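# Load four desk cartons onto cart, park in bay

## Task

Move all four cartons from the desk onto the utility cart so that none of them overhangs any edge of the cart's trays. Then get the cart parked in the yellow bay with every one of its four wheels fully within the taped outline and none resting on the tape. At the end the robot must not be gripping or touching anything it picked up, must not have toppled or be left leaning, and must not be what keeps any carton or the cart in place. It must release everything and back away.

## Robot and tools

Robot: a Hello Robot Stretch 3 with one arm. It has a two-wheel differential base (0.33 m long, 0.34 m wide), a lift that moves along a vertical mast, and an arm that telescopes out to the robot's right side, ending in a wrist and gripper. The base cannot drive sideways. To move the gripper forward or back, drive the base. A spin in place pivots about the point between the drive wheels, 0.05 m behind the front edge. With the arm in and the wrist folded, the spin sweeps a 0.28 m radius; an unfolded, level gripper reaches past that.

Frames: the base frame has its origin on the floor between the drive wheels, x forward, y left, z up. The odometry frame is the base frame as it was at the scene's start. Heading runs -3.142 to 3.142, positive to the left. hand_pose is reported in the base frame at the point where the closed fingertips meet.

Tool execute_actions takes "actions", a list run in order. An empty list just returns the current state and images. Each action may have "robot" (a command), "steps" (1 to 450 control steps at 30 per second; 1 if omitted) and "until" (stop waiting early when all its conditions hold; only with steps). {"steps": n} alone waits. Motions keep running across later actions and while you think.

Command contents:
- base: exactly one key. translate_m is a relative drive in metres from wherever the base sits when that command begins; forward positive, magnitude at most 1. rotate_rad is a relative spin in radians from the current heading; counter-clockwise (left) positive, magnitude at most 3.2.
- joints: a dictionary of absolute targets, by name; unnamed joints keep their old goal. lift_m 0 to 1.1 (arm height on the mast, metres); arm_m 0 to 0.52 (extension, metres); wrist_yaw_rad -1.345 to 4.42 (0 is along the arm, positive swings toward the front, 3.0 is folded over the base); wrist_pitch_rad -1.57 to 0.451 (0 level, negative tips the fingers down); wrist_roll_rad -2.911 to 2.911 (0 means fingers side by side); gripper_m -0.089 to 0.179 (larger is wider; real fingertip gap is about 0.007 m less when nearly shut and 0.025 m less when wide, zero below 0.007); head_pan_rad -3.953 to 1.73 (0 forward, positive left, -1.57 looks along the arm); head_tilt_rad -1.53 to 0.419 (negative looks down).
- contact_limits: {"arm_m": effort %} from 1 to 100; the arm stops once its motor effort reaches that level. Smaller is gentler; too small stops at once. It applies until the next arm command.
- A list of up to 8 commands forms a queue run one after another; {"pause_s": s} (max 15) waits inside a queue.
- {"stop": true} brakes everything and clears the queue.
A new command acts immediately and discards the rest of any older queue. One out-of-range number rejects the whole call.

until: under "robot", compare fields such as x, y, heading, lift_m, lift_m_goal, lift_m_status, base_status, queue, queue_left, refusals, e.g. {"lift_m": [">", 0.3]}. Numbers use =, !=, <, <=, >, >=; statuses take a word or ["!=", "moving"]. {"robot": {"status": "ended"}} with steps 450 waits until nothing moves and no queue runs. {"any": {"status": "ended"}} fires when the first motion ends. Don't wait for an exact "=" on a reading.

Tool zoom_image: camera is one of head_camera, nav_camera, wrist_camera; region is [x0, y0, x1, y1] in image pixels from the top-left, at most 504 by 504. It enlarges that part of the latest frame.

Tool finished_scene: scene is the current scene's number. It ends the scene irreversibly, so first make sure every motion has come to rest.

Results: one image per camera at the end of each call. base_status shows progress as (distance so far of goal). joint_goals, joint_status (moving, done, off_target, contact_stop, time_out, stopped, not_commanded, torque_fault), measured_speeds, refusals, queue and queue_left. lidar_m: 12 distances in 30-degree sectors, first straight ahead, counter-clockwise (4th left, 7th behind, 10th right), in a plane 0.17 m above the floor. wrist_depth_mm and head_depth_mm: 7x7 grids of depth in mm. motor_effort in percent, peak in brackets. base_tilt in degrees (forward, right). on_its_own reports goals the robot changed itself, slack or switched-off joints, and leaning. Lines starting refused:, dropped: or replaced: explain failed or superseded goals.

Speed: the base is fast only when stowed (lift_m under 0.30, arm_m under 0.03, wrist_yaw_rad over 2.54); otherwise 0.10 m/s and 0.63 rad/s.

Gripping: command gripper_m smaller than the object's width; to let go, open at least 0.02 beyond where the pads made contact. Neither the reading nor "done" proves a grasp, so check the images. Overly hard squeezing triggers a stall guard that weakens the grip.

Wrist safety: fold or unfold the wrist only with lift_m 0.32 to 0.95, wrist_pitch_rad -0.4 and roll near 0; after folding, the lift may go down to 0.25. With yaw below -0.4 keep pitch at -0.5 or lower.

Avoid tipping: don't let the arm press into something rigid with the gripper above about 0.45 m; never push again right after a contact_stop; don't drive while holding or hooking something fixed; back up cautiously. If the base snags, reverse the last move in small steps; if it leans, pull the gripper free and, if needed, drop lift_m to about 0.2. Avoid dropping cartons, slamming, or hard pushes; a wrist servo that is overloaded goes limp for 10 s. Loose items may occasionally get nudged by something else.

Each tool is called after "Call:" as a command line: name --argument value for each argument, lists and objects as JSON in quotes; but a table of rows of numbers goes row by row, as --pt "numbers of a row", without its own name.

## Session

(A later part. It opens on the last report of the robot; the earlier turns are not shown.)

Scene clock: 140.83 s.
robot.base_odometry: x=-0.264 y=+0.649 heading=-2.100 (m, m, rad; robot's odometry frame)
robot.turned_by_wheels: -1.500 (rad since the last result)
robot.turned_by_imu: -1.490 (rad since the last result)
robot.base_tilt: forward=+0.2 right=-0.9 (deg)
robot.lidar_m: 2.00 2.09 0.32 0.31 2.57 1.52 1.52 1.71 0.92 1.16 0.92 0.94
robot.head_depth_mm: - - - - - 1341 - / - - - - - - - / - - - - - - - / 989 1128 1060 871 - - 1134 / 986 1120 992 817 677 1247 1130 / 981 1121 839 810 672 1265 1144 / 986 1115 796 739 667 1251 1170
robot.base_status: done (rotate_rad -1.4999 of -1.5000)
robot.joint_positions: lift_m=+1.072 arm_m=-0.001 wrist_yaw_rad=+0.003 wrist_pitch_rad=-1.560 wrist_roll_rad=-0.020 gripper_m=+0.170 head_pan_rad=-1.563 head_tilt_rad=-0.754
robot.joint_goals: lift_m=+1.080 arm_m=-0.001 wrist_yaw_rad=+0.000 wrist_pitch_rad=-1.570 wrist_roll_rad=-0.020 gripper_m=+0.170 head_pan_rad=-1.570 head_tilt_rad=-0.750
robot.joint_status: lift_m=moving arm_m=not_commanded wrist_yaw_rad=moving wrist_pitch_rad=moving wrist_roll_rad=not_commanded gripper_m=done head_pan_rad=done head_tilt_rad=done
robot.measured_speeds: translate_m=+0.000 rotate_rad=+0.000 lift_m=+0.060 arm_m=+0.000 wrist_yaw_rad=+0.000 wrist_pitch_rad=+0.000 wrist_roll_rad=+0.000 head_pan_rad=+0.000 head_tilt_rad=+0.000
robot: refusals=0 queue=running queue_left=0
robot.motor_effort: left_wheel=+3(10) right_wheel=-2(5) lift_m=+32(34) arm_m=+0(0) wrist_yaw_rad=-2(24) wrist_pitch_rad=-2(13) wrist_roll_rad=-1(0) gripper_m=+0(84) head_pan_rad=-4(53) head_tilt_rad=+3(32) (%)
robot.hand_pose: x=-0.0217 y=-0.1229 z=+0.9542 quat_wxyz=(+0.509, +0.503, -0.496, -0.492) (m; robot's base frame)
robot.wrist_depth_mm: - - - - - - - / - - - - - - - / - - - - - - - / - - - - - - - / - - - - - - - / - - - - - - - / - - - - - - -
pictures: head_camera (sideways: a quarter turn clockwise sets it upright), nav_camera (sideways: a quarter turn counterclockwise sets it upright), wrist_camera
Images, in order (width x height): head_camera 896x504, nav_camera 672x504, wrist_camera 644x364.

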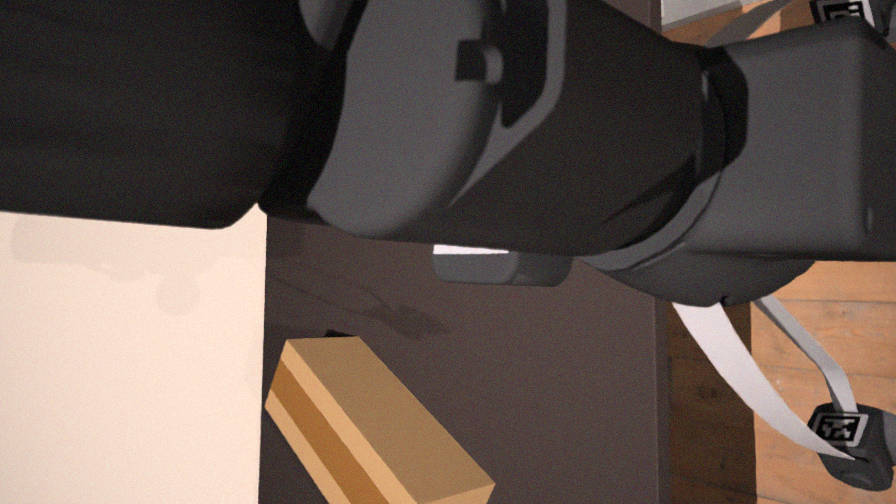

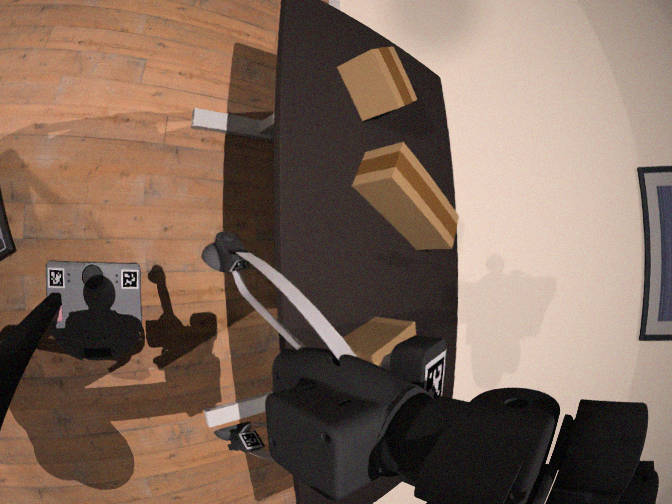

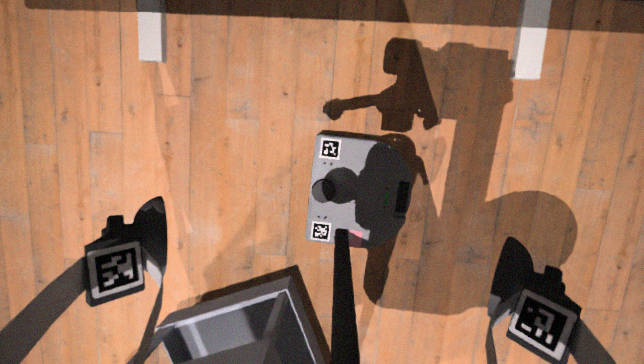

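Call:
execute_actions --actions '[{"robot":{"joints":{"head_pan_rad":-1.1,"head_tilt_rad":-0.6,"wrist_pitch_rad":-1.0,"arm_m":0.3}},"steps":100,"until":{"robot":{"arm_m":[">",0.29]}}}]'

Scene clock: 157.70 s.
robot.base_odometry: x=-0.264 y=+0.649 heading=-2.100 (m, m, rad; robot's odometry frame)
robot.turned_by_wheels: +0.000 (rad since the last result)
robot.turned_by_imu: +0.000 (rad since the last result)
robot.base_tilt: forward=+0.1 right=-0.9 (deg)
robot.lidar_m: 2.01 2.09 0.32 0.32 2.57 1.52 1.51 1.71 0.92 1.16 0.92 0.94
robot.head_depth_mm: 936 1025 1124 993 802 655 578 / 975 1066 1183 883 794 647 589 / 1014 1115 1216 825 784 646 1181 / 1057 1165 1269 795 759 642 1227 / 1105 1226 1306 995 775 668 1219 / 1157 1286 1374 842 768 685 1211 / 1210 1364 1521 819 762 1316 1197
robot.base_status: done (rotate_rad -1.4999 of -1.5000)
robot.joint_positions: lift_m=+1.080 arm_m=+0.291 wrist_yaw_rad=+0.002 wrist_pitch_rad=-1.009 wrist_roll_rad=-0.020 gripper_m=+0.170 head_pan_rad=-1.107 head_tilt_rad=-0.606
robot.joint_goals: lift_m=+1.080 arm_m=+0.300 wrist_yaw_rad=+0.000 wrist_pitch_rad=-1.000 wrist_roll_rad=-0.020 gripper_m=+0.170 head_pan_rad=-1.100 head_tilt_rad=-0.600
robot.joint_status: lift_m=done arm_m=moving wrist_yaw_rad=done wrist_pitch_rad=moving wrist_roll_rad=not_commanded gripper_m=done head_pan_rad=done head_tilt_rad=done
robot.measured_speeds: translate_m=+0.000 rotate_rad=+0.000 lift_m=+0.000 arm_m=+0.051 wrist_yaw_rad=+0.000 wrist_pitch_rad=+0.000 wrist_roll_rad=+0.000 head_pan_rad=+0.000 head_tilt_rad=+0.000
robot: refusals=0 queue=running queue_left=0
robot.motor_effort: left_wheel=+3(3) right_wheel=-2(2) lift_m=+33(37) arm_m=+3(4) wrist_yaw_rad=-3(3) wrist_pitch_rad=+3(3) wrist_roll_rad=+0(0) gripper_m=+0(0) head_pan_rad=+4(41) head_tilt_rad=+4(22) (%)
robot.hand_pose: x=-0.0214 y=-0.5523 z=+0.9888 quat_wxyz=(+0.625, +0.346, -0.612, -0.338) (m; robot's base frame)
robot.wrist_depth_mm: 593 583 583 593 586 595 592 / 533 390 400 549 558 549 535 / 502 366 456 507 510 510 434 / 335 355 465 472 470 472 448 / 322 373 440 439 324 433 443 / 405 405 415 414 310 304 413 / 386 388 389 390 294 285 396
pictures: head_camera (sideways: a quarter turn clockwise sets it upright), nav_camera (sideways: a quarter turn counterclockwise sets it upright), wrist_camera
Images, in order (width x height): head_camera 896x504, nav_camera 672x504, wrist_camera 644x364.

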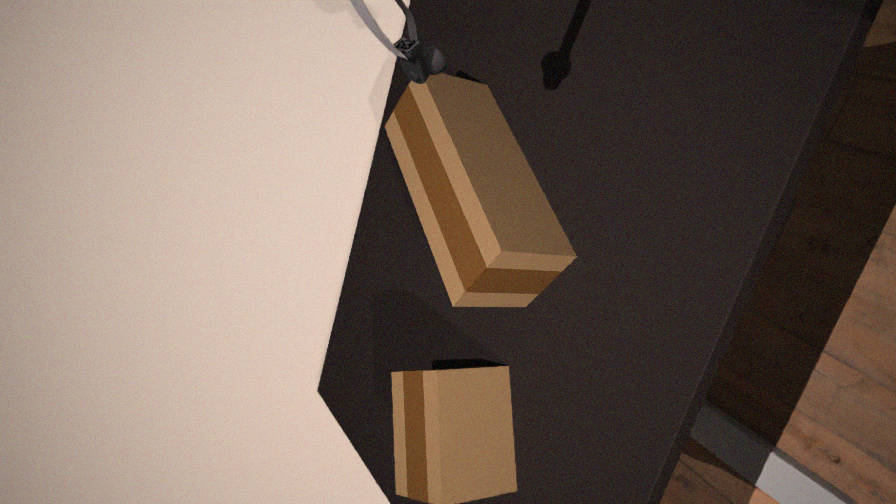

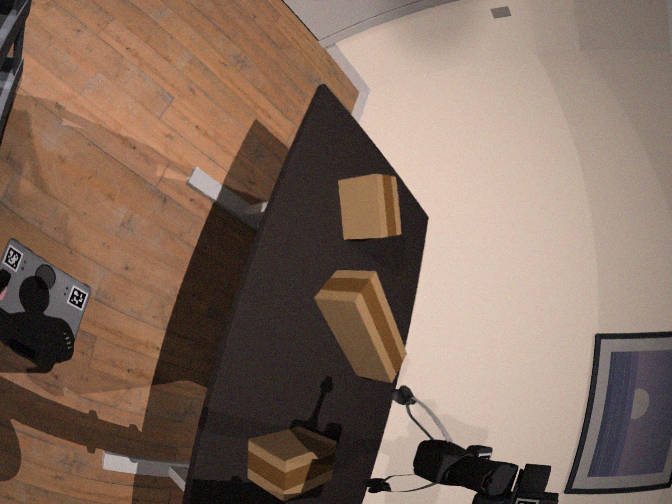

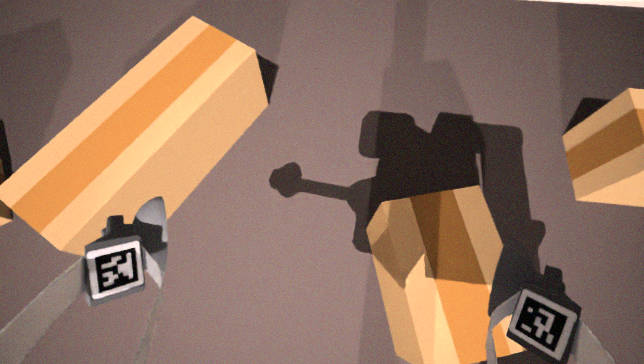

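Call:
execute_actions --actions '[{"robot":{"base":{"translate_m":-0.15},"joints":{"head_pan_rad":-1.6,"head_tilt_rad":-0.7,"wrist_yaw_rad":0.25,"lift_m":0.99}},"steps":150,"until":{"robot":{"status":"ended"}}}]'

Scene clock: 171.87 s.
robot.base_odometry: x=-0.189 y=+0.779 heading=-2.100 (m, m, rad; robot's odometry frame)
robot.turned_by_wheels: +0.000 (rad since the last result)
robot.turned_by_imu: -0.001 (rad since the last result)
robot.base_tilt: forward=+0.1 right=-0.9 (deg)
robot.lidar_m: 2.15 0.53 0.38 0.52 2.34 1.37 1.49 1.64 0.84 1.16 1.20 1.03
robot.head_depth_mm: 1005 - 873 860 736 1298 1184 / 980 - 1142 865 732 1298 1202 / 970 - 1130 892 728 1289 1187 / 980 - - 704 684 651 1184 / 978 1092 1152 723 685 646 1173 / 966 1090 1137 849 708 640 1169 / 965 1081 1118 863 705 635 1164
robot.base_status: done (translate_m -0.1500 of -0.1500)
robot.joint_positions: lift_m=+0.990 arm_m=+0.300 wrist_yaw_rad=+0.247 wrist_pitch_rad=-1.009 wrist_roll_rad=-0.020 gripper_m=+0.170 head_pan_rad=-1.593 head_tilt_rad=-0.691
robot.joint_goals: lift_m=+0.990 arm_m=+0.300 wrist_yaw_rad=+0.250 wrist_pitch_rad=-1.000 wrist_roll_rad=-0.020 gripper_m=+0.170 head_pan_rad=-1.600 head_tilt_rad=-0.700
robot.joint_status: lift_m=done arm_m=done wrist_yaw_rad=done wrist_pitch_rad=done wrist_roll_rad=not_commanded gripper_m=done head_pan_rad=done head_tilt_rad=done
robot.measured_speeds: translate_m=+0.000 rotate_rad=+0.000 lift_m=+0.000 arm_m=+0.000 wrist_yaw_rad=+0.000 wrist_pitch_rad=+0.000 wrist_roll_rad=+0.000 head_pan_rad=+0.000 head_tilt_rad=+0.000
robot: refusals=0 queue=done queue_left=0
robot.motor_effort: left_wheel=+4(5) right_wheel=-2(7) lift_m=+26(33) arm_m=+5(6) wrist_yaw_rad=+4(4) wrist_pitch_rad=+5(2) wrist_roll_rad=+0(0) gripper_m=+0(0) head_pan_rad=-4(44) head_tilt_rad=-5(17) (%)
robot.hand_pose: x=+0.0067 y=-0.5572 z=+0.8991 quat_wxyz=(+0.662, +0.418, -0.565, -0.259) (m; robot's base frame)
robot.wrist_depth_mm: 306 353 453 472 470 474 475 / 336 398 425 431 429 428 437 / 371 395 402 399 403 403 364 / 372 367 370 245 253 374 328 / 348 350 346 228 237 349 343 / 326 327 327 216 221 334 334 / 306 309 306 203 208 307 312
pictures: head_camera (sideways: a quarter turn clockwise sets it upright), nav_camera (sideways: a quarter turn counterclockwise sets it upright), wrist_camera
Images, in order (width x height): head_camera 896x504, nav_camera 672x504, wrist_camera 644x364.

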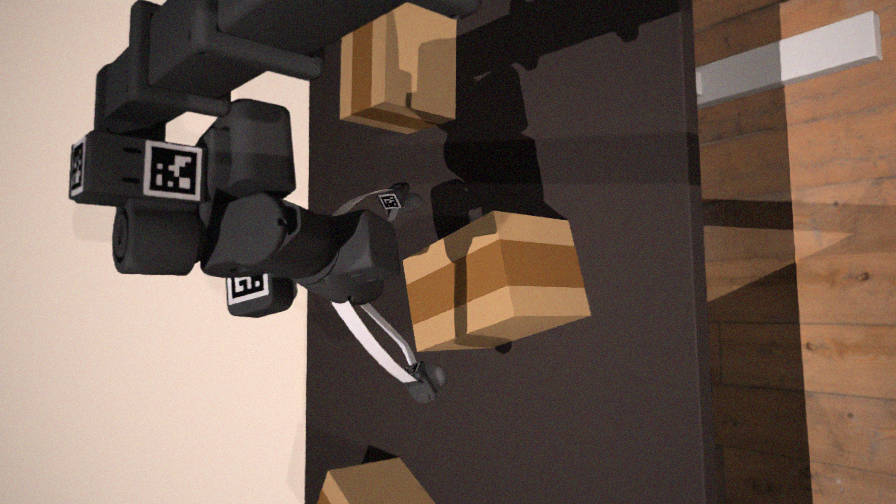

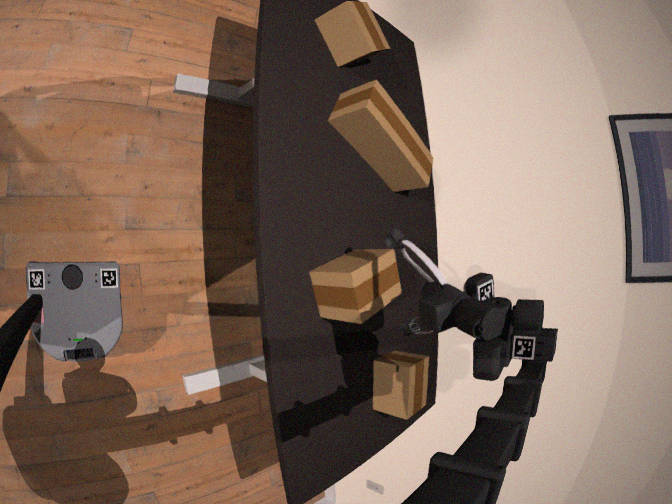

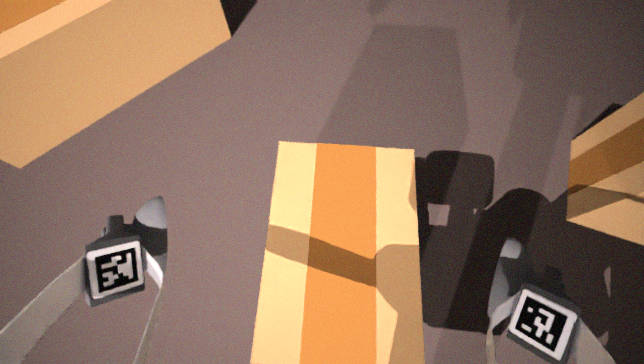

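Call:
execute_actions --actions '[{"robot":[{"joints":{"lift_m":0.89,"arm_m":0.315}},{"joints":{"gripper_m":0.04}}],"steps":200,"until":{"robot":{"status":"ended"}}}]'

Scene clock: 178.30 s.
robot.base_odometry: x=-0.188 y=+0.779 heading=-2.100 (m, m, rad; robot's odometry frame)
robot.turned_by_wheels: +0.000 (rad since the last result)
robot.turned_by_imu: -0.001 (rad since the last result)
robot.base_tilt: forward=+0.2 right=-1.0 (deg)
robot.lidar_m: 2.15 0.53 0.38 0.52 2.35 1.37 1.49 1.64 0.84 1.17 1.20 1.03
robot.head_depth_mm: 1004 1129 1219 - - 1304 1192 / 1000 1122 - 889 728 1300 1198 / 992 1103 - 898 725 1293 1190 / 985 1104 - 659 685 1281 1182 / 980 1100 1177 722 681 645 1176 / 969 1093 1139 875 708 639 1169 / 963 1084 1120 864 702 636 1168
robot.base_status: done (translate_m -0.1500 of -0.1500)
robot.joint_positions: lift_m=+0.890 arm_m=+0.315 wrist_yaw_rad=+0.242 wrist_pitch_rad=-1.005 wrist_roll_rad=-0.020 gripper_m=+0.042 head_pan_rad=-1.593 head_tilt_rad=-0.691
robot.joint_goals: lift_m=+0.890 arm_m=+0.315 wrist_yaw_rad=+0.250 wrist_pitch_rad=-1.000 wrist_roll_rad=-0.020 gripper_m=+0.040 head_pan_rad=-1.600 head_tilt_rad=-0.700
robot.joint_status: lift_m=done arm_m=done wrist_yaw_rad=done wrist_pitch_rad=done wrist_roll_rad=not_commanded gripper_m=done head_pan_rad=done head_tilt_rad=done
robot.measured_speeds: translate_m=+0.000 rotate_rad=+0.000 lift_m=+0.000 arm_m=+0.000 wrist_yaw_rad=+0.000 wrist_pitch_rad=+0.000 wrist_roll_rad=+0.000 head_pan_rad=+0.000 head_tilt_rad=+0.000
robot: refusals=0 queue=done queue_left=0
robot.motor_effort: left_wheel=-6(6) right_wheel=+10(10) lift_m=+22(22) arm_m=+5(1) wrist_yaw_rad=+10(9) wrist_pitch_rad=+3(5) wrist_roll_rad=+0(0) gripper_m=-34(96) head_pan_rad=-4(4) head_tilt_rad=-5(5) (%)
robot.hand_pose: x=+0.0064 y=-0.5733 z=+0.7998 quat_wxyz=(+0.662, +0.416, -0.567, -0.260) (m; robot's base frame)
robot.wrist_depth_mm: 299 330 335 336 340 338 342 / 306 305 311 161 309 312 314 / 284 284 154 149 149 287 292 / 266 266 141 138 139 271 270 / 247 250 129 130 130 252 252 / 233 229 122 122 122 - 236 / 219 219 115 115 115 221 224
pictures: head_camera (sideways: a quarter turn clockwise sets it upright), nav_camera (sideways: a quarter turn counterclockwise sets it upright), wrist_camera
Images, in order (width x height): head_camera 896x504, nav_camera 672x504, wrist_camera 644x364.

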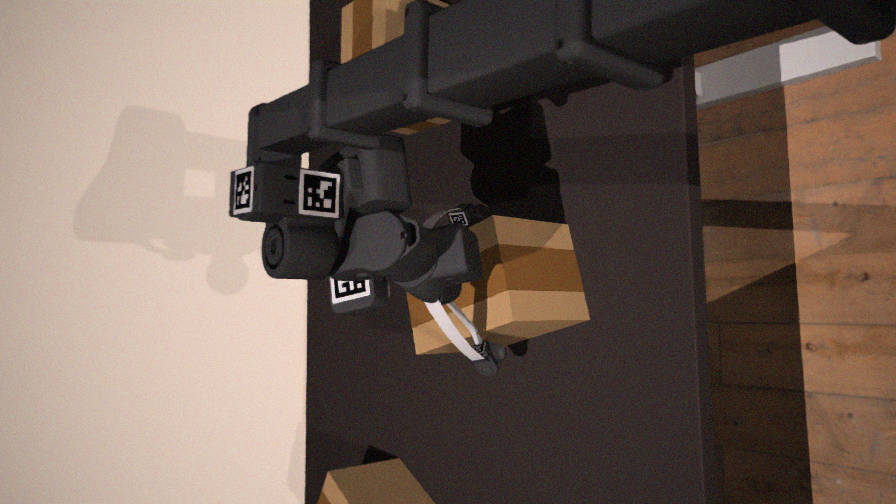

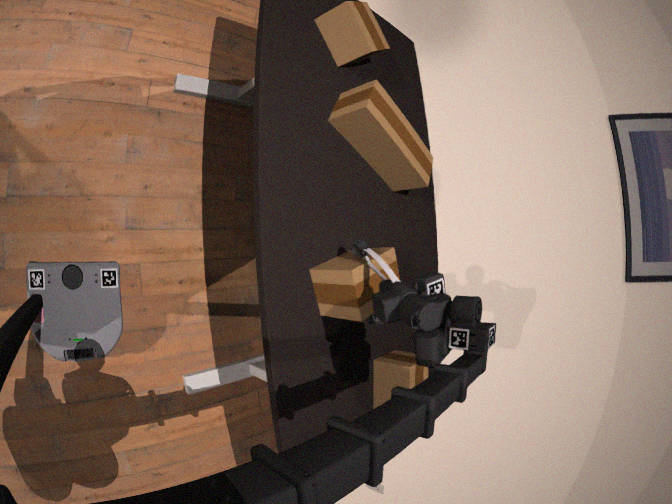

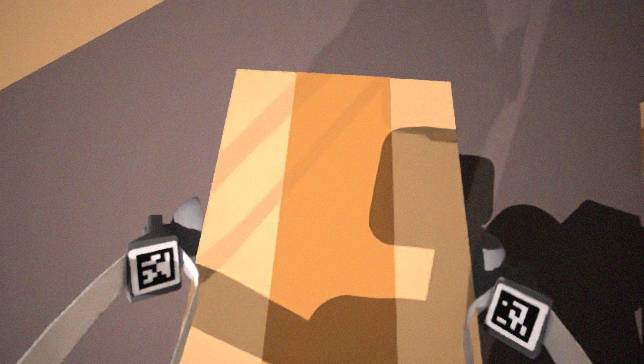

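Call:
execute_actions --actions '[{"robot":[{"joints":{"gripper_m":0.15}},{"joints":{"lift_m":0.865,"arm_m":0.325}},{"joints":{"gripper_m":0.04}},{"joints":{"lift_m":0.93}}],"steps":250,"until":{"robot":{"status":"ended"}}}]'

Scene clock: 182.57 s.
robot.base_odometry: x=-0.188 y=+0.779 heading=-2.100 (m, m, rad; robot's odometry frame)
robot.turned_by_wheels: +0.000 (rad since the last result)
robot.turned_by_imu: +0.000 (rad since the last result)
robot.base_tilt: forward=+0.2 right=-0.9 (deg)
robot.lidar_m: 2.15 0.53 0.38 0.52 2.35 1.37 1.49 1.64 0.84 1.17 1.20 1.03
robot.head_depth_mm: 1003 1124 1215 853 - - 1182 / 998 1123 - - 721 1303 1201 / 991 1106 - 867 724 1292 1189 / 981 1104 - 660 683 1277 1183 / 978 1094 1164 722 678 645 1180 / 969 1095 1130 874 708 640 1168 / 961 1083 1116 863 704 637 1166
robot.base_status: done (translate_m -0.1500 of -0.1500)
robot.joint_positions: lift_m=+0.878 arm_m=+0.325 wrist_yaw_rad=+0.243 wrist_pitch_rad=-1.003 wrist_roll_rad=-0.021 gripper_m=+0.150 head_pan_rad=-1.593 head_tilt_rad=-0.692
robot.joint_goals: lift_m=+0.877 arm_m=+0.325 wrist_yaw_rad=+0.250 wrist_pitch_rad=-1.000 wrist_roll_rad=-0.021 gripper_m=+0.150 head_pan_rad=-1.600 head_tilt_rad=-0.700
robot.joint_status: lift_m=contact_stop arm_m=done wrist_yaw_rad=done wrist_pitch_rad=done wrist_roll_rad=not_commanded gripper_m=done head_pan_rad=done head_tilt_rad=done
robot.measured_speeds: translate_m=+0.000 rotate_rad=+0.000 lift_m=+0.001 arm_m=+0.000 wrist_yaw_rad=+0.000 wrist_pitch_rad=+0.000 wrist_roll_rad=+0.000 head_pan_rad=+0.000 head_tilt_rad=+0.000
robot: refusals=0 queue=dropped queue_left=0
robot.on_its_own: lift_m is slack since a contact_stop, until your next command for it (your +0.865 is given up)
robot.motor_effort: left_wheel=-3(6) right_wheel=+6(10) lift_m=+29(28) arm_m=+6(7) wrist_yaw_rad=+8(8) wrist_pitch_rad=+2(3) wrist_roll_rad=+0(0) gripper_m=-8(80) head_pan_rad=-5(4) head_tilt_rad=-5(5) (%)
robot.hand_pose: x=+0.0066 y=-0.5835 z=+0.7872 quat_wxyz=(+0.663, +0.415, -0.567, -0.259) (m; robot's base frame)
robot.wrist_depth_mm: 293 318 317 318 319 320 325 / 290 290 281 144 145 295 297 / 266 270 135 133 134 275 276 / 249 250 124 124 125 253 254 / 233 236 116 116 117 237 237 / 222 213 109 109 109 112 225 / 204 204 103 102 103 106 214
pictures: head_camera (sideways: a quarter turn clockwise sets it upright), nav_camera (sideways: a quarter turn counterclockwise sets it upright), wrist_camera
dropped: robot: command 1 of its queue: lift_m: contact_stop
Images, in order (width x height): head_camera 896x504, nav_camera 672x504, wrist_camera 644x364.

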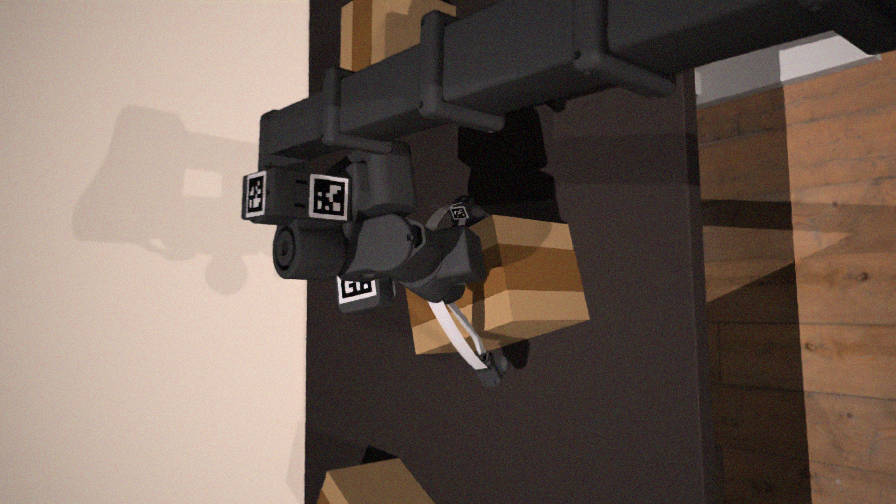

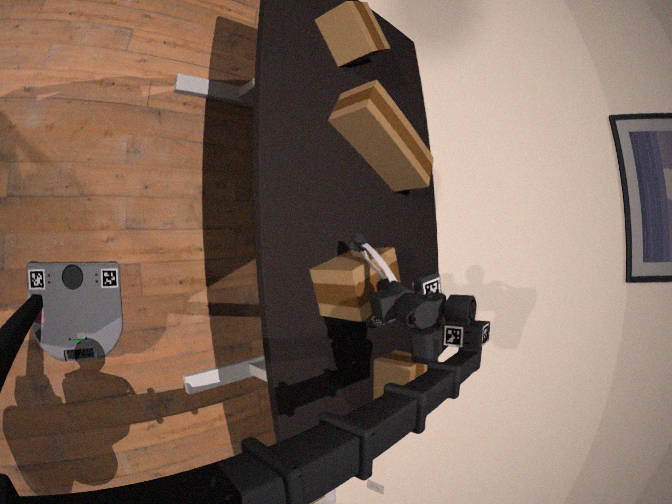

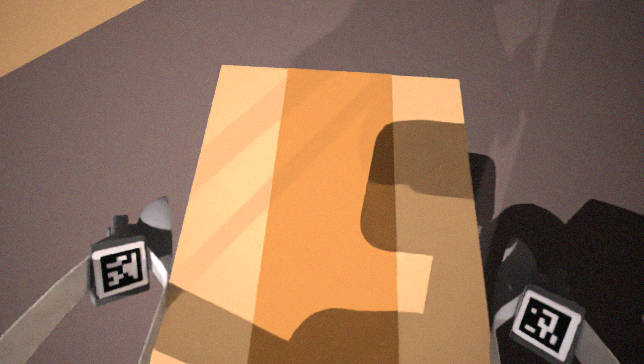

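Call:
execute_actions --actions '[{"robot":[{"joints":{"lift_m":0.892}},{"joints":{"gripper_m":0.03}},{"joints":{"lift_m":0.95}}],"steps":250,"until":{"robot":{"status":"ended"}}}]'

Scene clock: 189.43 s.
robot.base_odometry: x=-0.189 y=+0.779 heading=-2.100 (m, m, rad; robot's odometry frame)
robot.turned_by_wheels: +0.000 (rad since the last result)
robot.turned_by_imu: +0.000 (rad since the last result)
robot.base_tilt: forward=+0.2 right=-0.9 (deg)
robot.lidar_m: 2.15 0.53 0.38 0.52 2.35 1.36 1.49 1.64 0.84 1.17 1.20 1.03
robot.head_depth_mm: 998 1109 - - 714 1297 1186 / 993 1079 1088 866 730 1292 1193 / 984 - 1079 895 723 1290 1190 / 984 1069 - 609 666 1280 1183 / 977 1096 1146 640 681 644 1178 / 971 1095 1133 873 708 639 1165 / 968 1088 1121 863 703 635 1164
robot.base_status: done (translate_m -0.1500 of -0.1500)
robot.joint_positions: lift_m=+0.950 arm_m=+0.325 wrist_yaw_rad=+0.247 wrist_pitch_rad=-1.033 wrist_roll_rad=-0.021 gripper_m=+0.038 head_pan_rad=-1.593 head_tilt_rad=-0.692
robot.joint_goals: lift_m=+0.950 arm_m=+0.325 wrist_yaw_rad=+0.250 wrist_pitch_rad=-1.000 wrist_roll_rad=-0.021 gripper_m=+0.037 head_pan_rad=-1.600 head_tilt_rad=-0.700
robot.joint_status: lift_m=done arm_m=done wrist_yaw_rad=done wrist_pitch_rad=done wrist_roll_rad=not_commanded gripper_m=done head_pan_rad=done head_tilt_rad=done
robot.measured_speeds: translate_m=+0.000 rotate_rad=+0.000 lift_m=+0.000 arm_m=+0.000 wrist_yaw_rad=+0.000 wrist_pitch_rad=+0.000 wrist_roll_rad=+0.000 head_pan_rad=+0.000 head_tilt_rad=+0.000
robot: refusals=0 queue=done queue_left=0
robot.on_its_own: gripper_m is held at +0.037, not at your +0.030, by its stall guard, which is still easing
robot.motor_effort: left_wheel=+2(3) right_wheel=-1(6) lift_m=+39(41) arm_m=+3(6) wrist_yaw_rad=+3(8) wrist_pitch_rad=+17(17) wrist_roll_rad=+0(0) gripper_m=-18(96) head_pan_rad=-5(5) head_tilt_rad=-5(5) (%)
robot.hand_pose: x=+0.0055 y=-0.5770 z=+0.8559 quat_wxyz=(+0.659, +0.425, -0.560, -0.267) (m; robot's base frame)
robot.wrist_depth_mm: 299 349 396 393 396 400 397 / 330 362 365 365 372 369 370 / 342 343 341 178 345 348 343 / 319 321 159 155 161 324 313 / 301 306 136 138 141 303 301 / 284 278 123 124 126 - 286 / 268 270 112 113 115 267 274
pictures: head_camera (sideways: a quarter turn clockwise sets it upright), nav_camera (sideways: a quarter turn counterclockwise sets it upright), wrist_camera
Images, in order (width x height): head_camera 896x504, nav_camera 672x504, wrist_camera 644x364.

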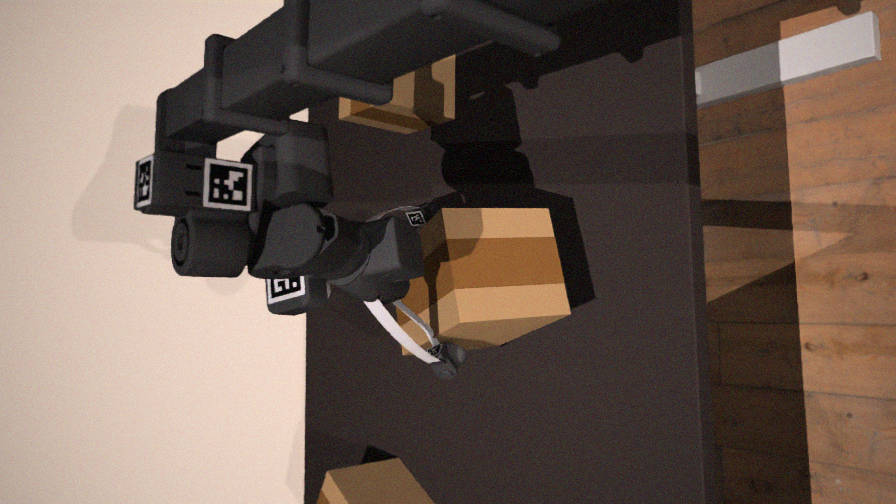

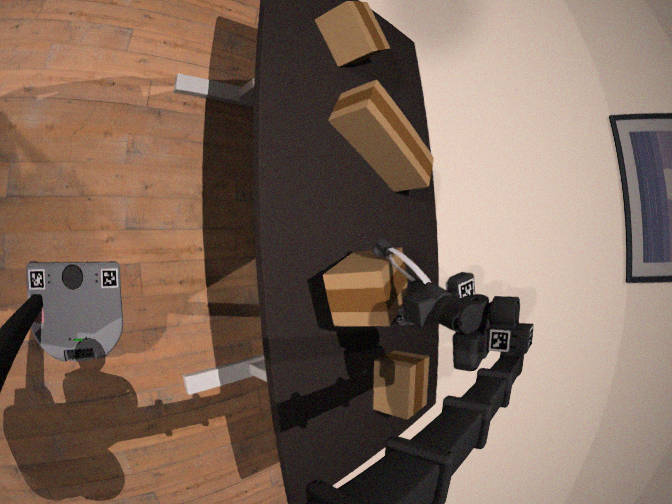

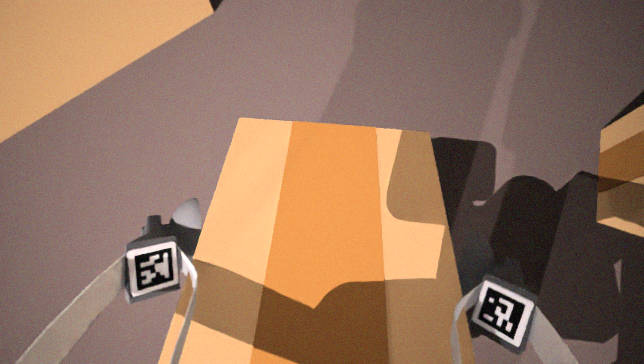

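Call:
execute_actions --actions '[{"robot":[{"joints":{"lift_m":0.895,"gripper_m":0.045}},{"joints":{"gripper_m":0.175}},{"joints":{"lift_m":1.0}},{"joints":{"wrist_pitch_rad":-1.5,"arm_m":0.435},"base":{"translate_m":0.03}}],"steps":300,"until":{"robot":{"status":"ended"}}}]'

Scene clock: 199.10 s.
robot.base_odometry: x=-0.204 y=+0.753 heading=-2.100 (m, m, rad; robot's odometry frame)
robot.turned_by_wheels: +0.000 (rad since the last result)
robot.turned_by_imu: -0.001 (rad since the last result)
robot.base_tilt: forward=+0.2 right=-0.9 (deg)
robot.lidar_m: 2.12 0.57 0.36 0.48 2.39 1.40 1.49 1.68 0.85 1.17 1.20 1.00
robot.head_depth_mm: 986 - 1157 855 739 1269 1176 / 962 1144 1191 879 731 1304 1199 / 952 1147 1179 897 706 1290 1188 / 961 - 1069 703 680 651 1183 / 976 1097 1144 797 697 643 1174 / 968 1090 1138 872 708 638 1167 / 959 1082 1113 847 704 636 1164
robot.base_status: done (translate_m +0.0300 of +0.0300)
robot.joint_positions: lift_m=+1.000 arm_m=+0.435 wrist_yaw_rad=+0.248 wrist_pitch_rad=-1.496 wrist_roll_rad=-0.018 gripper_m=+0.175 head_pan_rad=-1.593 head_tilt_rad=-0.692
robot.joint_goals: lift_m=+1.000 arm_m=+0.435 wrist_yaw_rad=+0.250 wrist_pitch_rad=-1.500 wrist_roll_rad=-0.018 gripper_m=+0.175 head_pan_rad=-1.600 head_tilt_rad=-0.700
robot.joint_status: lift_m=done arm_m=done wrist_yaw_rad=done wrist_pitch_rad=done wrist_roll_rad=not_commanded gripper_m=done head_pan_rad=done head_tilt_rad=done
robot.measured_speeds: translate_m=+0.000 rotate_rad=+0.000 lift_m=+0.000 arm_m=+0.000 wrist_yaw_rad=+0.000 wrist_pitch_rad=+0.000 wrist_roll_rad=+0.000 head_pan_rad=+0.000 head_tilt_rad=+0.000
robot: refusals=0 queue=done queue_left=0
robot.motor_effort: left_wheel=+2(7) right_wheel=-1(6) lift_m=+33(40) arm_m=+5(4) wrist_yaw_rad=+2(2) wrist_pitch_rad=-2(24) wrist_roll_rad=-1(2) gripper_m=-1(84) head_pan_rad=-4(4) head_tilt_rad=-5(5) (%)
robot.hand_pose: x=-0.0228 y=-0.5749 z=+0.8812 quat_wxyz=(+0.578, +0.545, -0.449, -0.409) (m; robot's base frame)
robot.wrist_depth_mm: 318 319 313 307 304 302 297 / 331 322 318 311 310 304 302 / 329 329 322 202 312 312 308 / 337 335 328 204 204 313 311 / 343 339 336 209 209 320 316 / 349 343 339 211 328 328 322 / - - 342 215 333 334 323
pictures: head_camera (sideways: a quarter turn clockwise sets it upright), nav_camera (sideways: a quarter turn counterclockwise sets it upright), wrist_camera
Images, in order (width x height): head_camera 896x504, nav_camera 672x504, wrist_camera 644x364.

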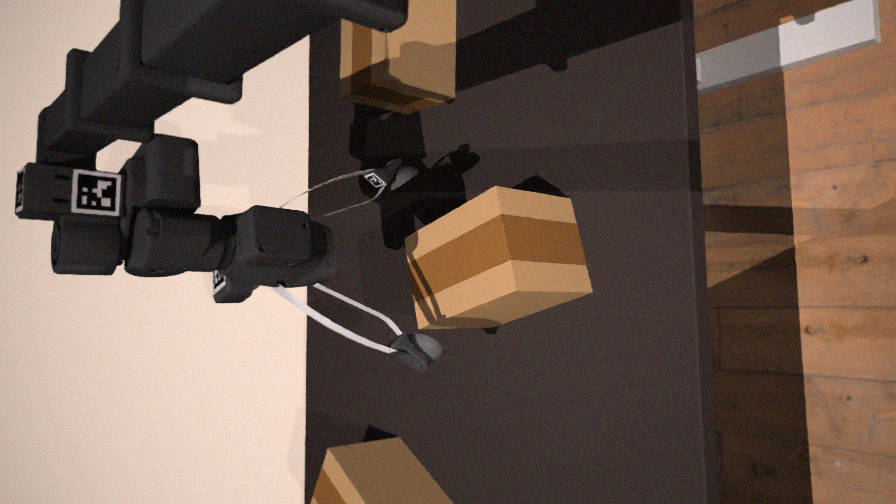

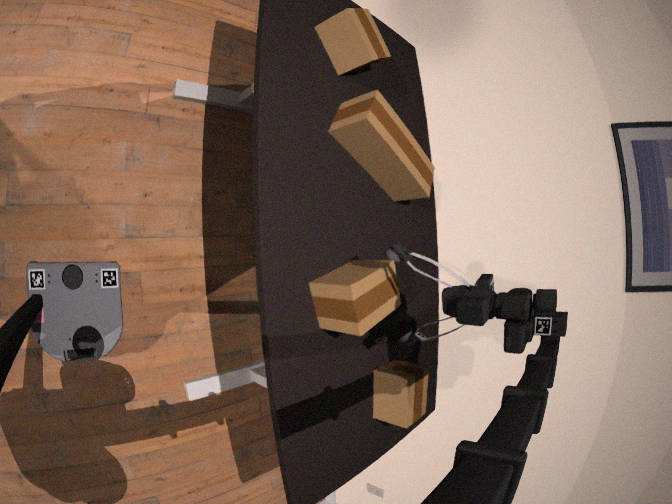

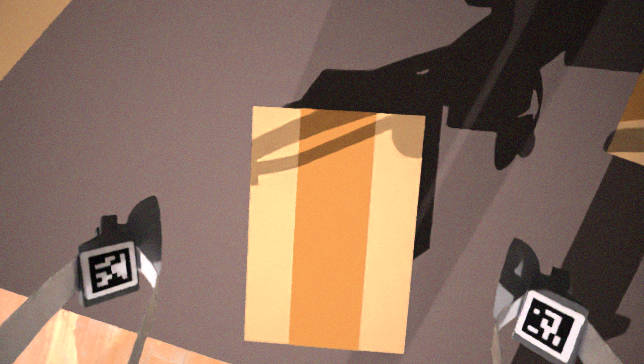

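Call:
execute_actions --actions '[{"robot":[{"joints":{"lift_m":0.915,"wrist_yaw_rad":0.29}},{"joints":{"gripper_m":0.05}},{"joints":{"lift_m":0.97}}],"steps":250,"until":{"robot":{"status":"ended"}}}]'

Scene clock: 208.70 s.
robot.base_odometry: x=-0.204 y=+0.753 heading=-2.100 (m, m, rad; robot's odometry frame)
robot.turned_by_wheels: +0.000 (rad since the last result)
robot.turned_by_imu: -0.001 (rad since the last result)
robot.base_tilt: forward=+0.1 right=-0.9 (deg)
robot.lidar_m: 2.12 0.57 0.37 0.48 2.39 1.40 1.49 1.68 0.85 1.17 1.20 1.01
robot.head_depth_mm: 997 1092 - 851 739 1268 1174 / 986 - 1142 878 730 1303 1194 / 972 - 1177 868 707 1294 1189 / 965 - - 633 677 647 1182 / 974 1093 1145 797 711 646 1175 / 972 1088 1137 871 708 640 1168 / 965 1083 1123 851 705 637 1164
robot.base_status: done (translate_m +0.0300 of +0.0300)
robot.joint_positions: lift_m=+0.970 arm_m=+0.435 wrist_yaw_rad=+0.287 wrist_pitch_rad=-1.497 wrist_roll_rad=-0.018 gripper_m=+0.054 head_pan_rad=-1.593 head_tilt_rad=-0.692
robot.joint_goals: lift_m=+0.970 arm_m=+0.435 wrist_yaw_rad=+0.290 wrist_pitch_rad=-1.500 wrist_roll_rad=-0.018 gripper_m=+0.053 head_pan_rad=-1.600 head_tilt_rad=-0.700
robot.joint_status: lift_m=done arm_m=done wrist_yaw_rad=done wrist_pitch_rad=done wrist_roll_rad=not_commanded gripper_m=done head_pan_rad=done head_tilt_rad=done
robot.measured_speeds: translate_m=+0.000 rotate_rad=+0.000 lift_m=+0.000 arm_m=+0.000 wrist_yaw_rad=+0.000 wrist_pitch_rad=+0.000 wrist_roll_rad=+0.000 head_pan_rad=+0.000 head_tilt_rad=+0.000
robot: refusals=0 queue=done queue_left=0
robot.motor_effort: left_wheel=+2(2) right_wheel=-1(1) lift_m=+39(43) arm_m=+4(5) wrist_yaw_rad=+2(4) wrist_pitch_rad=-1(2) wrist_roll_rad=-1(1) gripper_m=-23(100) head_pan_rad=-5(4) head_tilt_rad=-4(5) (%)
robot.hand_pose: x=-0.0231 y=-0.5749 z=+0.8510 quat_wxyz=(+0.586, +0.554, -0.438, -0.397) (m; robot's base frame)
robot.wrist_depth_mm: 289 287 282 278 275 274 269 / 295 292 288 283 278 274 271 / 301 295 125 123 122 281 278 / 304 299 128 125 124 285 282 / 307 306 130 128 126 289 287 / 314 317 131 130 128 293 293 / - 318 134 132 131 302 296
pictures: head_camera (sideways: a quarter turn clockwise sets it upright), nav_camera (sideways: a quarter turn counterclockwise sets it upright), wrist_camera
Images, in order (width x height): head_camera 896x504, nav_camera 672x504, wrist_camera 644x364.

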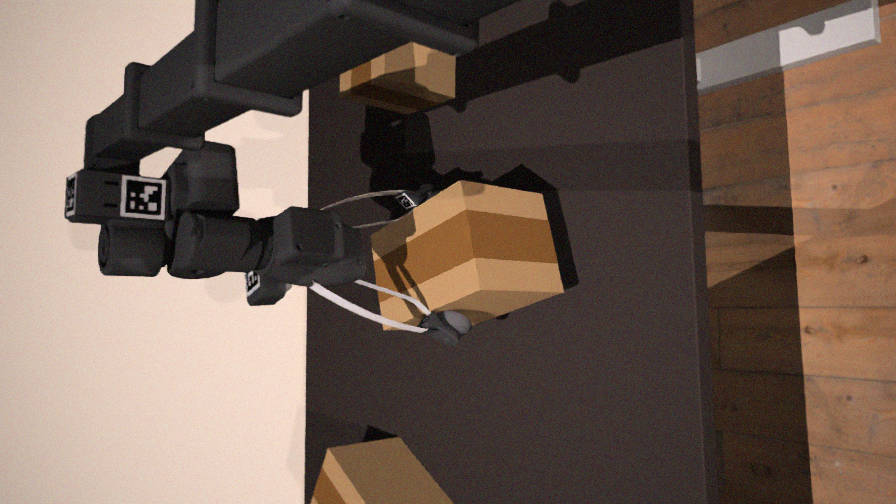

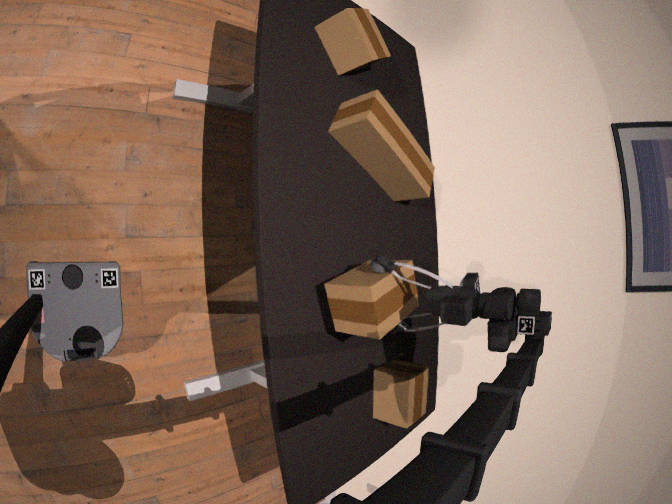

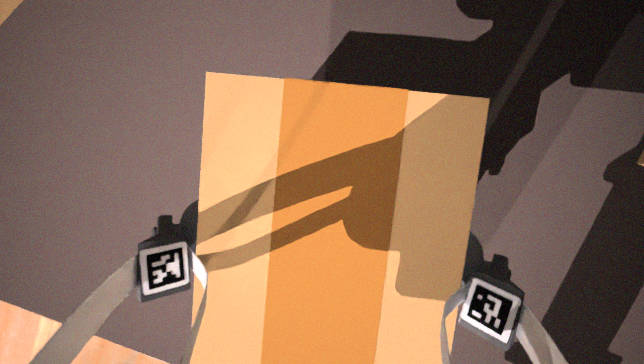

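Call:
execute_actions --actions '[{"robot":{"joints":{"lift_m":1.095}},"steps":100,"until":{"robot":{"lift_m":[">",1.03]}}},{"robot":{"joints":{"arm_m":0.12,"wrist_yaw_rad":0}},"steps":100,"until":{"robot":{"lift_m":[">",1.08]}}},{"robot":[{"base":{"rotate_rad":2.0},"joints":{"head_pan_rad":-1.2,"head_tilt_rad":-0.9}},{"base":{"translate_m":0.55},"joints":{"arm_m":0.3}}],"steps":450,"until":{"robot":{"status":"ended"}}}]'

Scene clock: 229.97 s.
robot.base_odometry: x=+0.344 y=+0.698 heading=-0.100 (m, m, rad; robot's odometry frame)
robot.turned_by_wheels: +2.000 (rad since the last result)
robot.turned_by_imu: +1.985 (rad since the last result)
robot.base_tilt: forward=+0.2 right=-0.9 (deg)
robot.lidar_m: 2.35 1.30 1.13 1.43 1.79 1.25 1.56 0.43 0.31 0.30 0.31 2.48
robot.head_depth_mm: 2254 2404 424 440 553 794 1023 / 2445 2503 453 475 533 805 1076 / 2656 2457 752 631 547 822 1096 / 2843 836 744 626 576 990 1127 / 2950 2333 698 621 854 1050 1113 / 2989 2344 680 565 774 1214 1104 / 2981 2317 1905 560 1390 1223 1100
robot.base_status: done (translate_m +0.5500 of +0.5500)
robot.joint_positions: lift_m=+1.095 arm_m=+0.300 wrist_yaw_rad=+0.002 wrist_pitch_rad=-1.496 wrist_roll_rad=-0.018 gripper_m=+0.063 head_pan_rad=-1.207 head_tilt_rad=-0.889
robot.joint_goals: lift_m=+1.095 arm_m=+0.300 wrist_yaw_rad=+0.000 wrist_pitch_rad=-1.500 wrist_roll_rad=-0.018 gripper_m=+0.062 head_pan_rad=-1.200 head_tilt_rad=-0.900
robot.joint_status: lift_m=done arm_m=done wrist_yaw_rad=done wrist_pitch_rad=done wrist_roll_rad=not_commanded gripper_m=done head_pan_rad=done head_tilt_rad=done
robot.measured_speeds: translate_m=+0.000 rotate_rad=+0.000 lift_m=+0.000 arm_m=+0.000 wrist_yaw_rad=+0.000 wrist_pitch_rad=+0.000 wrist_roll_rad=+0.000 head_pan_rad=+0.000 head_tilt_rad=+0.000
robot: refusals=0 queue=done queue_left=0
robot.on_its_own: gripper_m is held at +0.062, not at your +0.050, by its stall guard, which is not easing now
robot.motor_effort: left_wheel=-3(9) right_wheel=+2(8) lift_m=+39(37) arm_m=+5(6) wrist_yaw_rad=-2(4) wrist_pitch_rad=-2(2) wrist_roll_rad=-1(1) gripper_m=-21(23) head_pan_rad=+4(39) head_tilt_rad=-6(28) (%)
robot.hand_pose: x=-0.0216 y=-0.4398 z=+0.9760 quat_wxyz=(+0.523, +0.486, -0.513, -0.477) (m; robot's base frame)
robot.wrist_depth_mm: 307 334 332 332 326 321 317 / 317 342 337 336 330 326 322 / 318 350 125 123 122 328 323 / 326 356 127 125 124 338 333 / 332 357 129 128 126 344 336 / 328 360 131 130 128 342 342 / - - 135 132 131 315 336
pictures: head_camera (sideways: a quarter turn clockwise sets it upright), nav_camera (sideways: a quarter turn counterclockwise sets it upright), wrist_camera
Images, in order (width x height): head_camera 896x504, nav_camera 672x504, wrist_camera 644x364.

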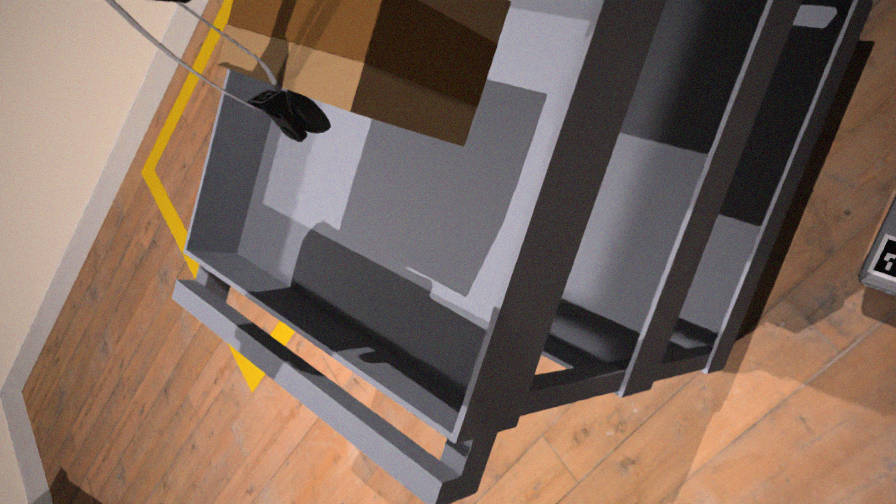

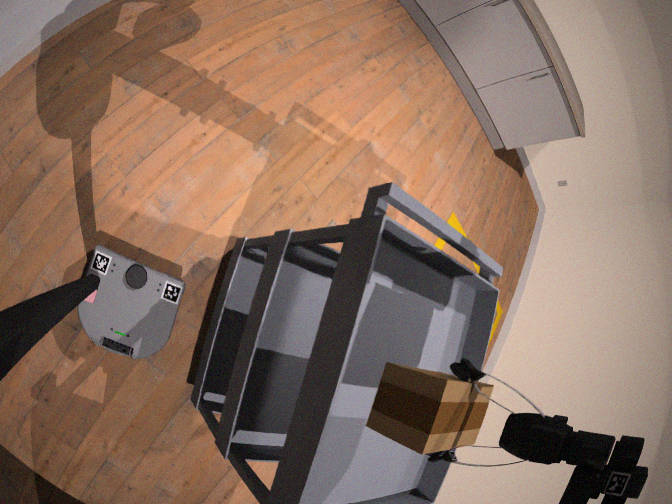

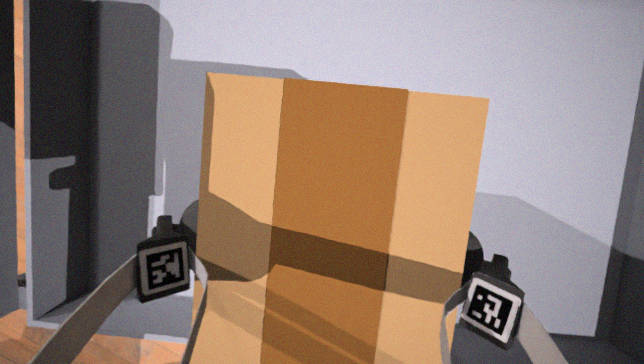

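Call:
execute_actions --actions '[{"robot":[{"base":{"translate_m":0.14},"joints":{"arm_m":0.33,"lift_m":1.02}},{"joints":{"lift_m":0.995}}],"steps":250,"until":{"robot":{"status":"ended"}}}]'

Scene clock: 239.70 s.
robot.base_odometry: x=+0.483 y=+0.684 heading=-0.100 (m, m, rad; robot's odometry frame)
robot.turned_by_wheels: +0.000 (rad since the last result)
robot.turned_by_imu: +0.000 (rad since the last result)
robot.base_tilt: forward=+0.2 right=-0.9 (deg)
robot.lidar_m: 2.27 1.19 1.33 1.09 1.72 1.37 1.66 0.43 0.31 0.29 0.30 2.34
robot.head_depth_mm: 2315 2484 566 508 551 793 1009 / 2489 2478 778 520 529 803 1053 / 2716 2438 732 631 548 822 1091 / 2904 2418 1859 601 575 834 1117 / 3034 2370 1942 557 1386 1238 1111 / 3035 2362 1912 1625 1397 1239 1107 / 2870 2327 1898 1606 1387 1233 1104
robot.base_status: done (translate_m +0.1400 of +0.1400)
robot.joint_positions: lift_m=+0.995 arm_m=+0.330 wrist_yaw_rad=+0.002 wrist_pitch_rad=-1.496 wrist_roll_rad=-0.018 gripper_m=+0.063 head_pan_rad=-1.207 head_tilt_rad=-0.889
robot.joint_goals: lift_m=+0.995 arm_m=+0.330 wrist_yaw_rad=+0.000 wrist_pitch_rad=-1.500 wrist_roll_rad=-0.018 gripper_m=+0.062 head_pan_rad=-1.200 head_tilt_rad=-0.900
robot.joint_status: lift_m=done arm_m=done wrist_yaw_rad=done wrist_pitch_rad=done wrist_roll_rad=not_commanded gripper_m=done head_pan_rad=done head_tilt_rad=done
robot.measured_speeds: translate_m=+0.000 rotate_rad=+0.000 lift_m=+0.000 arm_m=+0.000 wrist_yaw_rad=+0.000 wrist_pitch_rad=+0.000 wrist_roll_rad=+0.000 head_pan_rad=+0.000 head_tilt_rad=+0.000
robot: refusals=0 queue=done queue_left=0
robot.on_its_own: gripper_m is held at +0.062, not at your +0.050, by its stall guard, which is not easing now
robot.motor_effort: left_wheel=-3(6) right_wheel=+2(7) lift_m=+30(38) arm_m=+4(4) wrist_yaw_rad=-2(1) wrist_pitch_rad=-2(2) wrist_roll_rad=-1(1) gripper_m=-20(20) head_pan_rad=+4(4) head_tilt_rad=-7(7) (%)
robot.hand_pose: x=-0.0216 y=-0.4698 z=+0.8763 quat_wxyz=(+0.523, +0.486, -0.513, -0.476) (m; robot's base frame)
robot.wrist_depth_mm: 189 208 236 236 229 227 224 / 193 212 240 233 233 230 228 / 197 218 126 124 122 233 233 / 199 221 128 125 124 239 234 / 204 212 130 127 126 240 238 / 209 225 132 129 128 245 243 / - 239 134 132 131 253 248
pictures: head_camera (sideways: a quarter turn clockwise sets it upright), nav_camera (sideways: a quarter turn counterclockwise sets it upright), wrist_camera
Images, in order (width x height): head_camera 896x504, nav_camera 672x504, wrist_camera 644x364.

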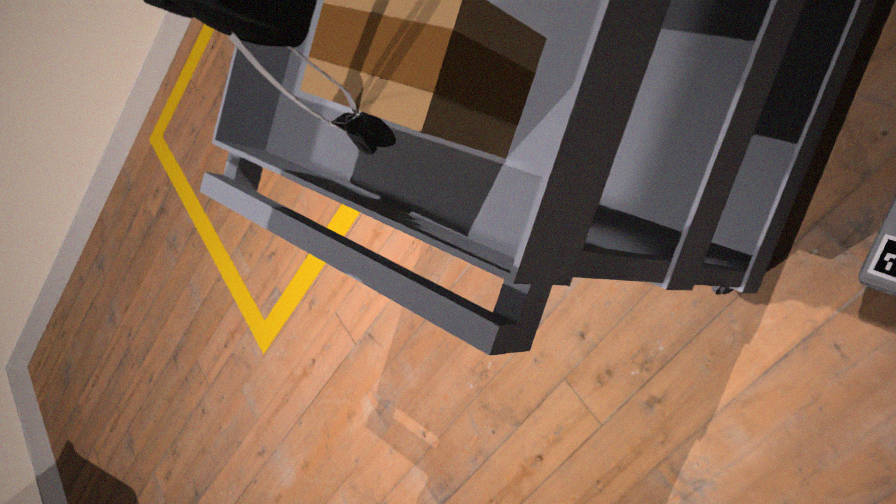

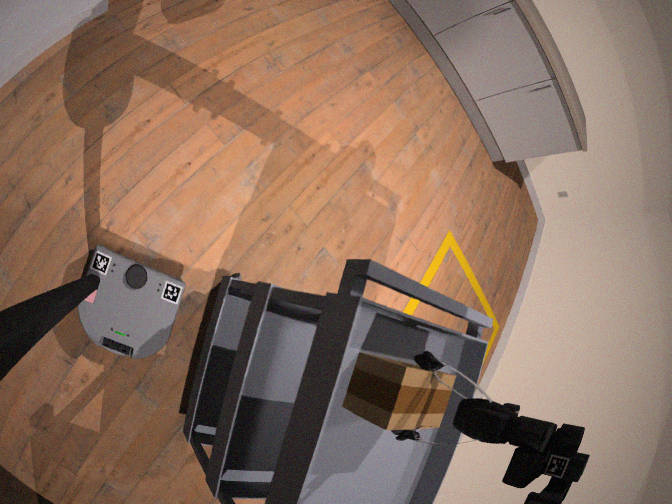

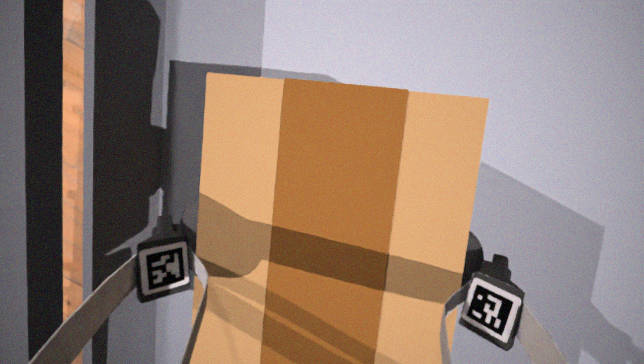

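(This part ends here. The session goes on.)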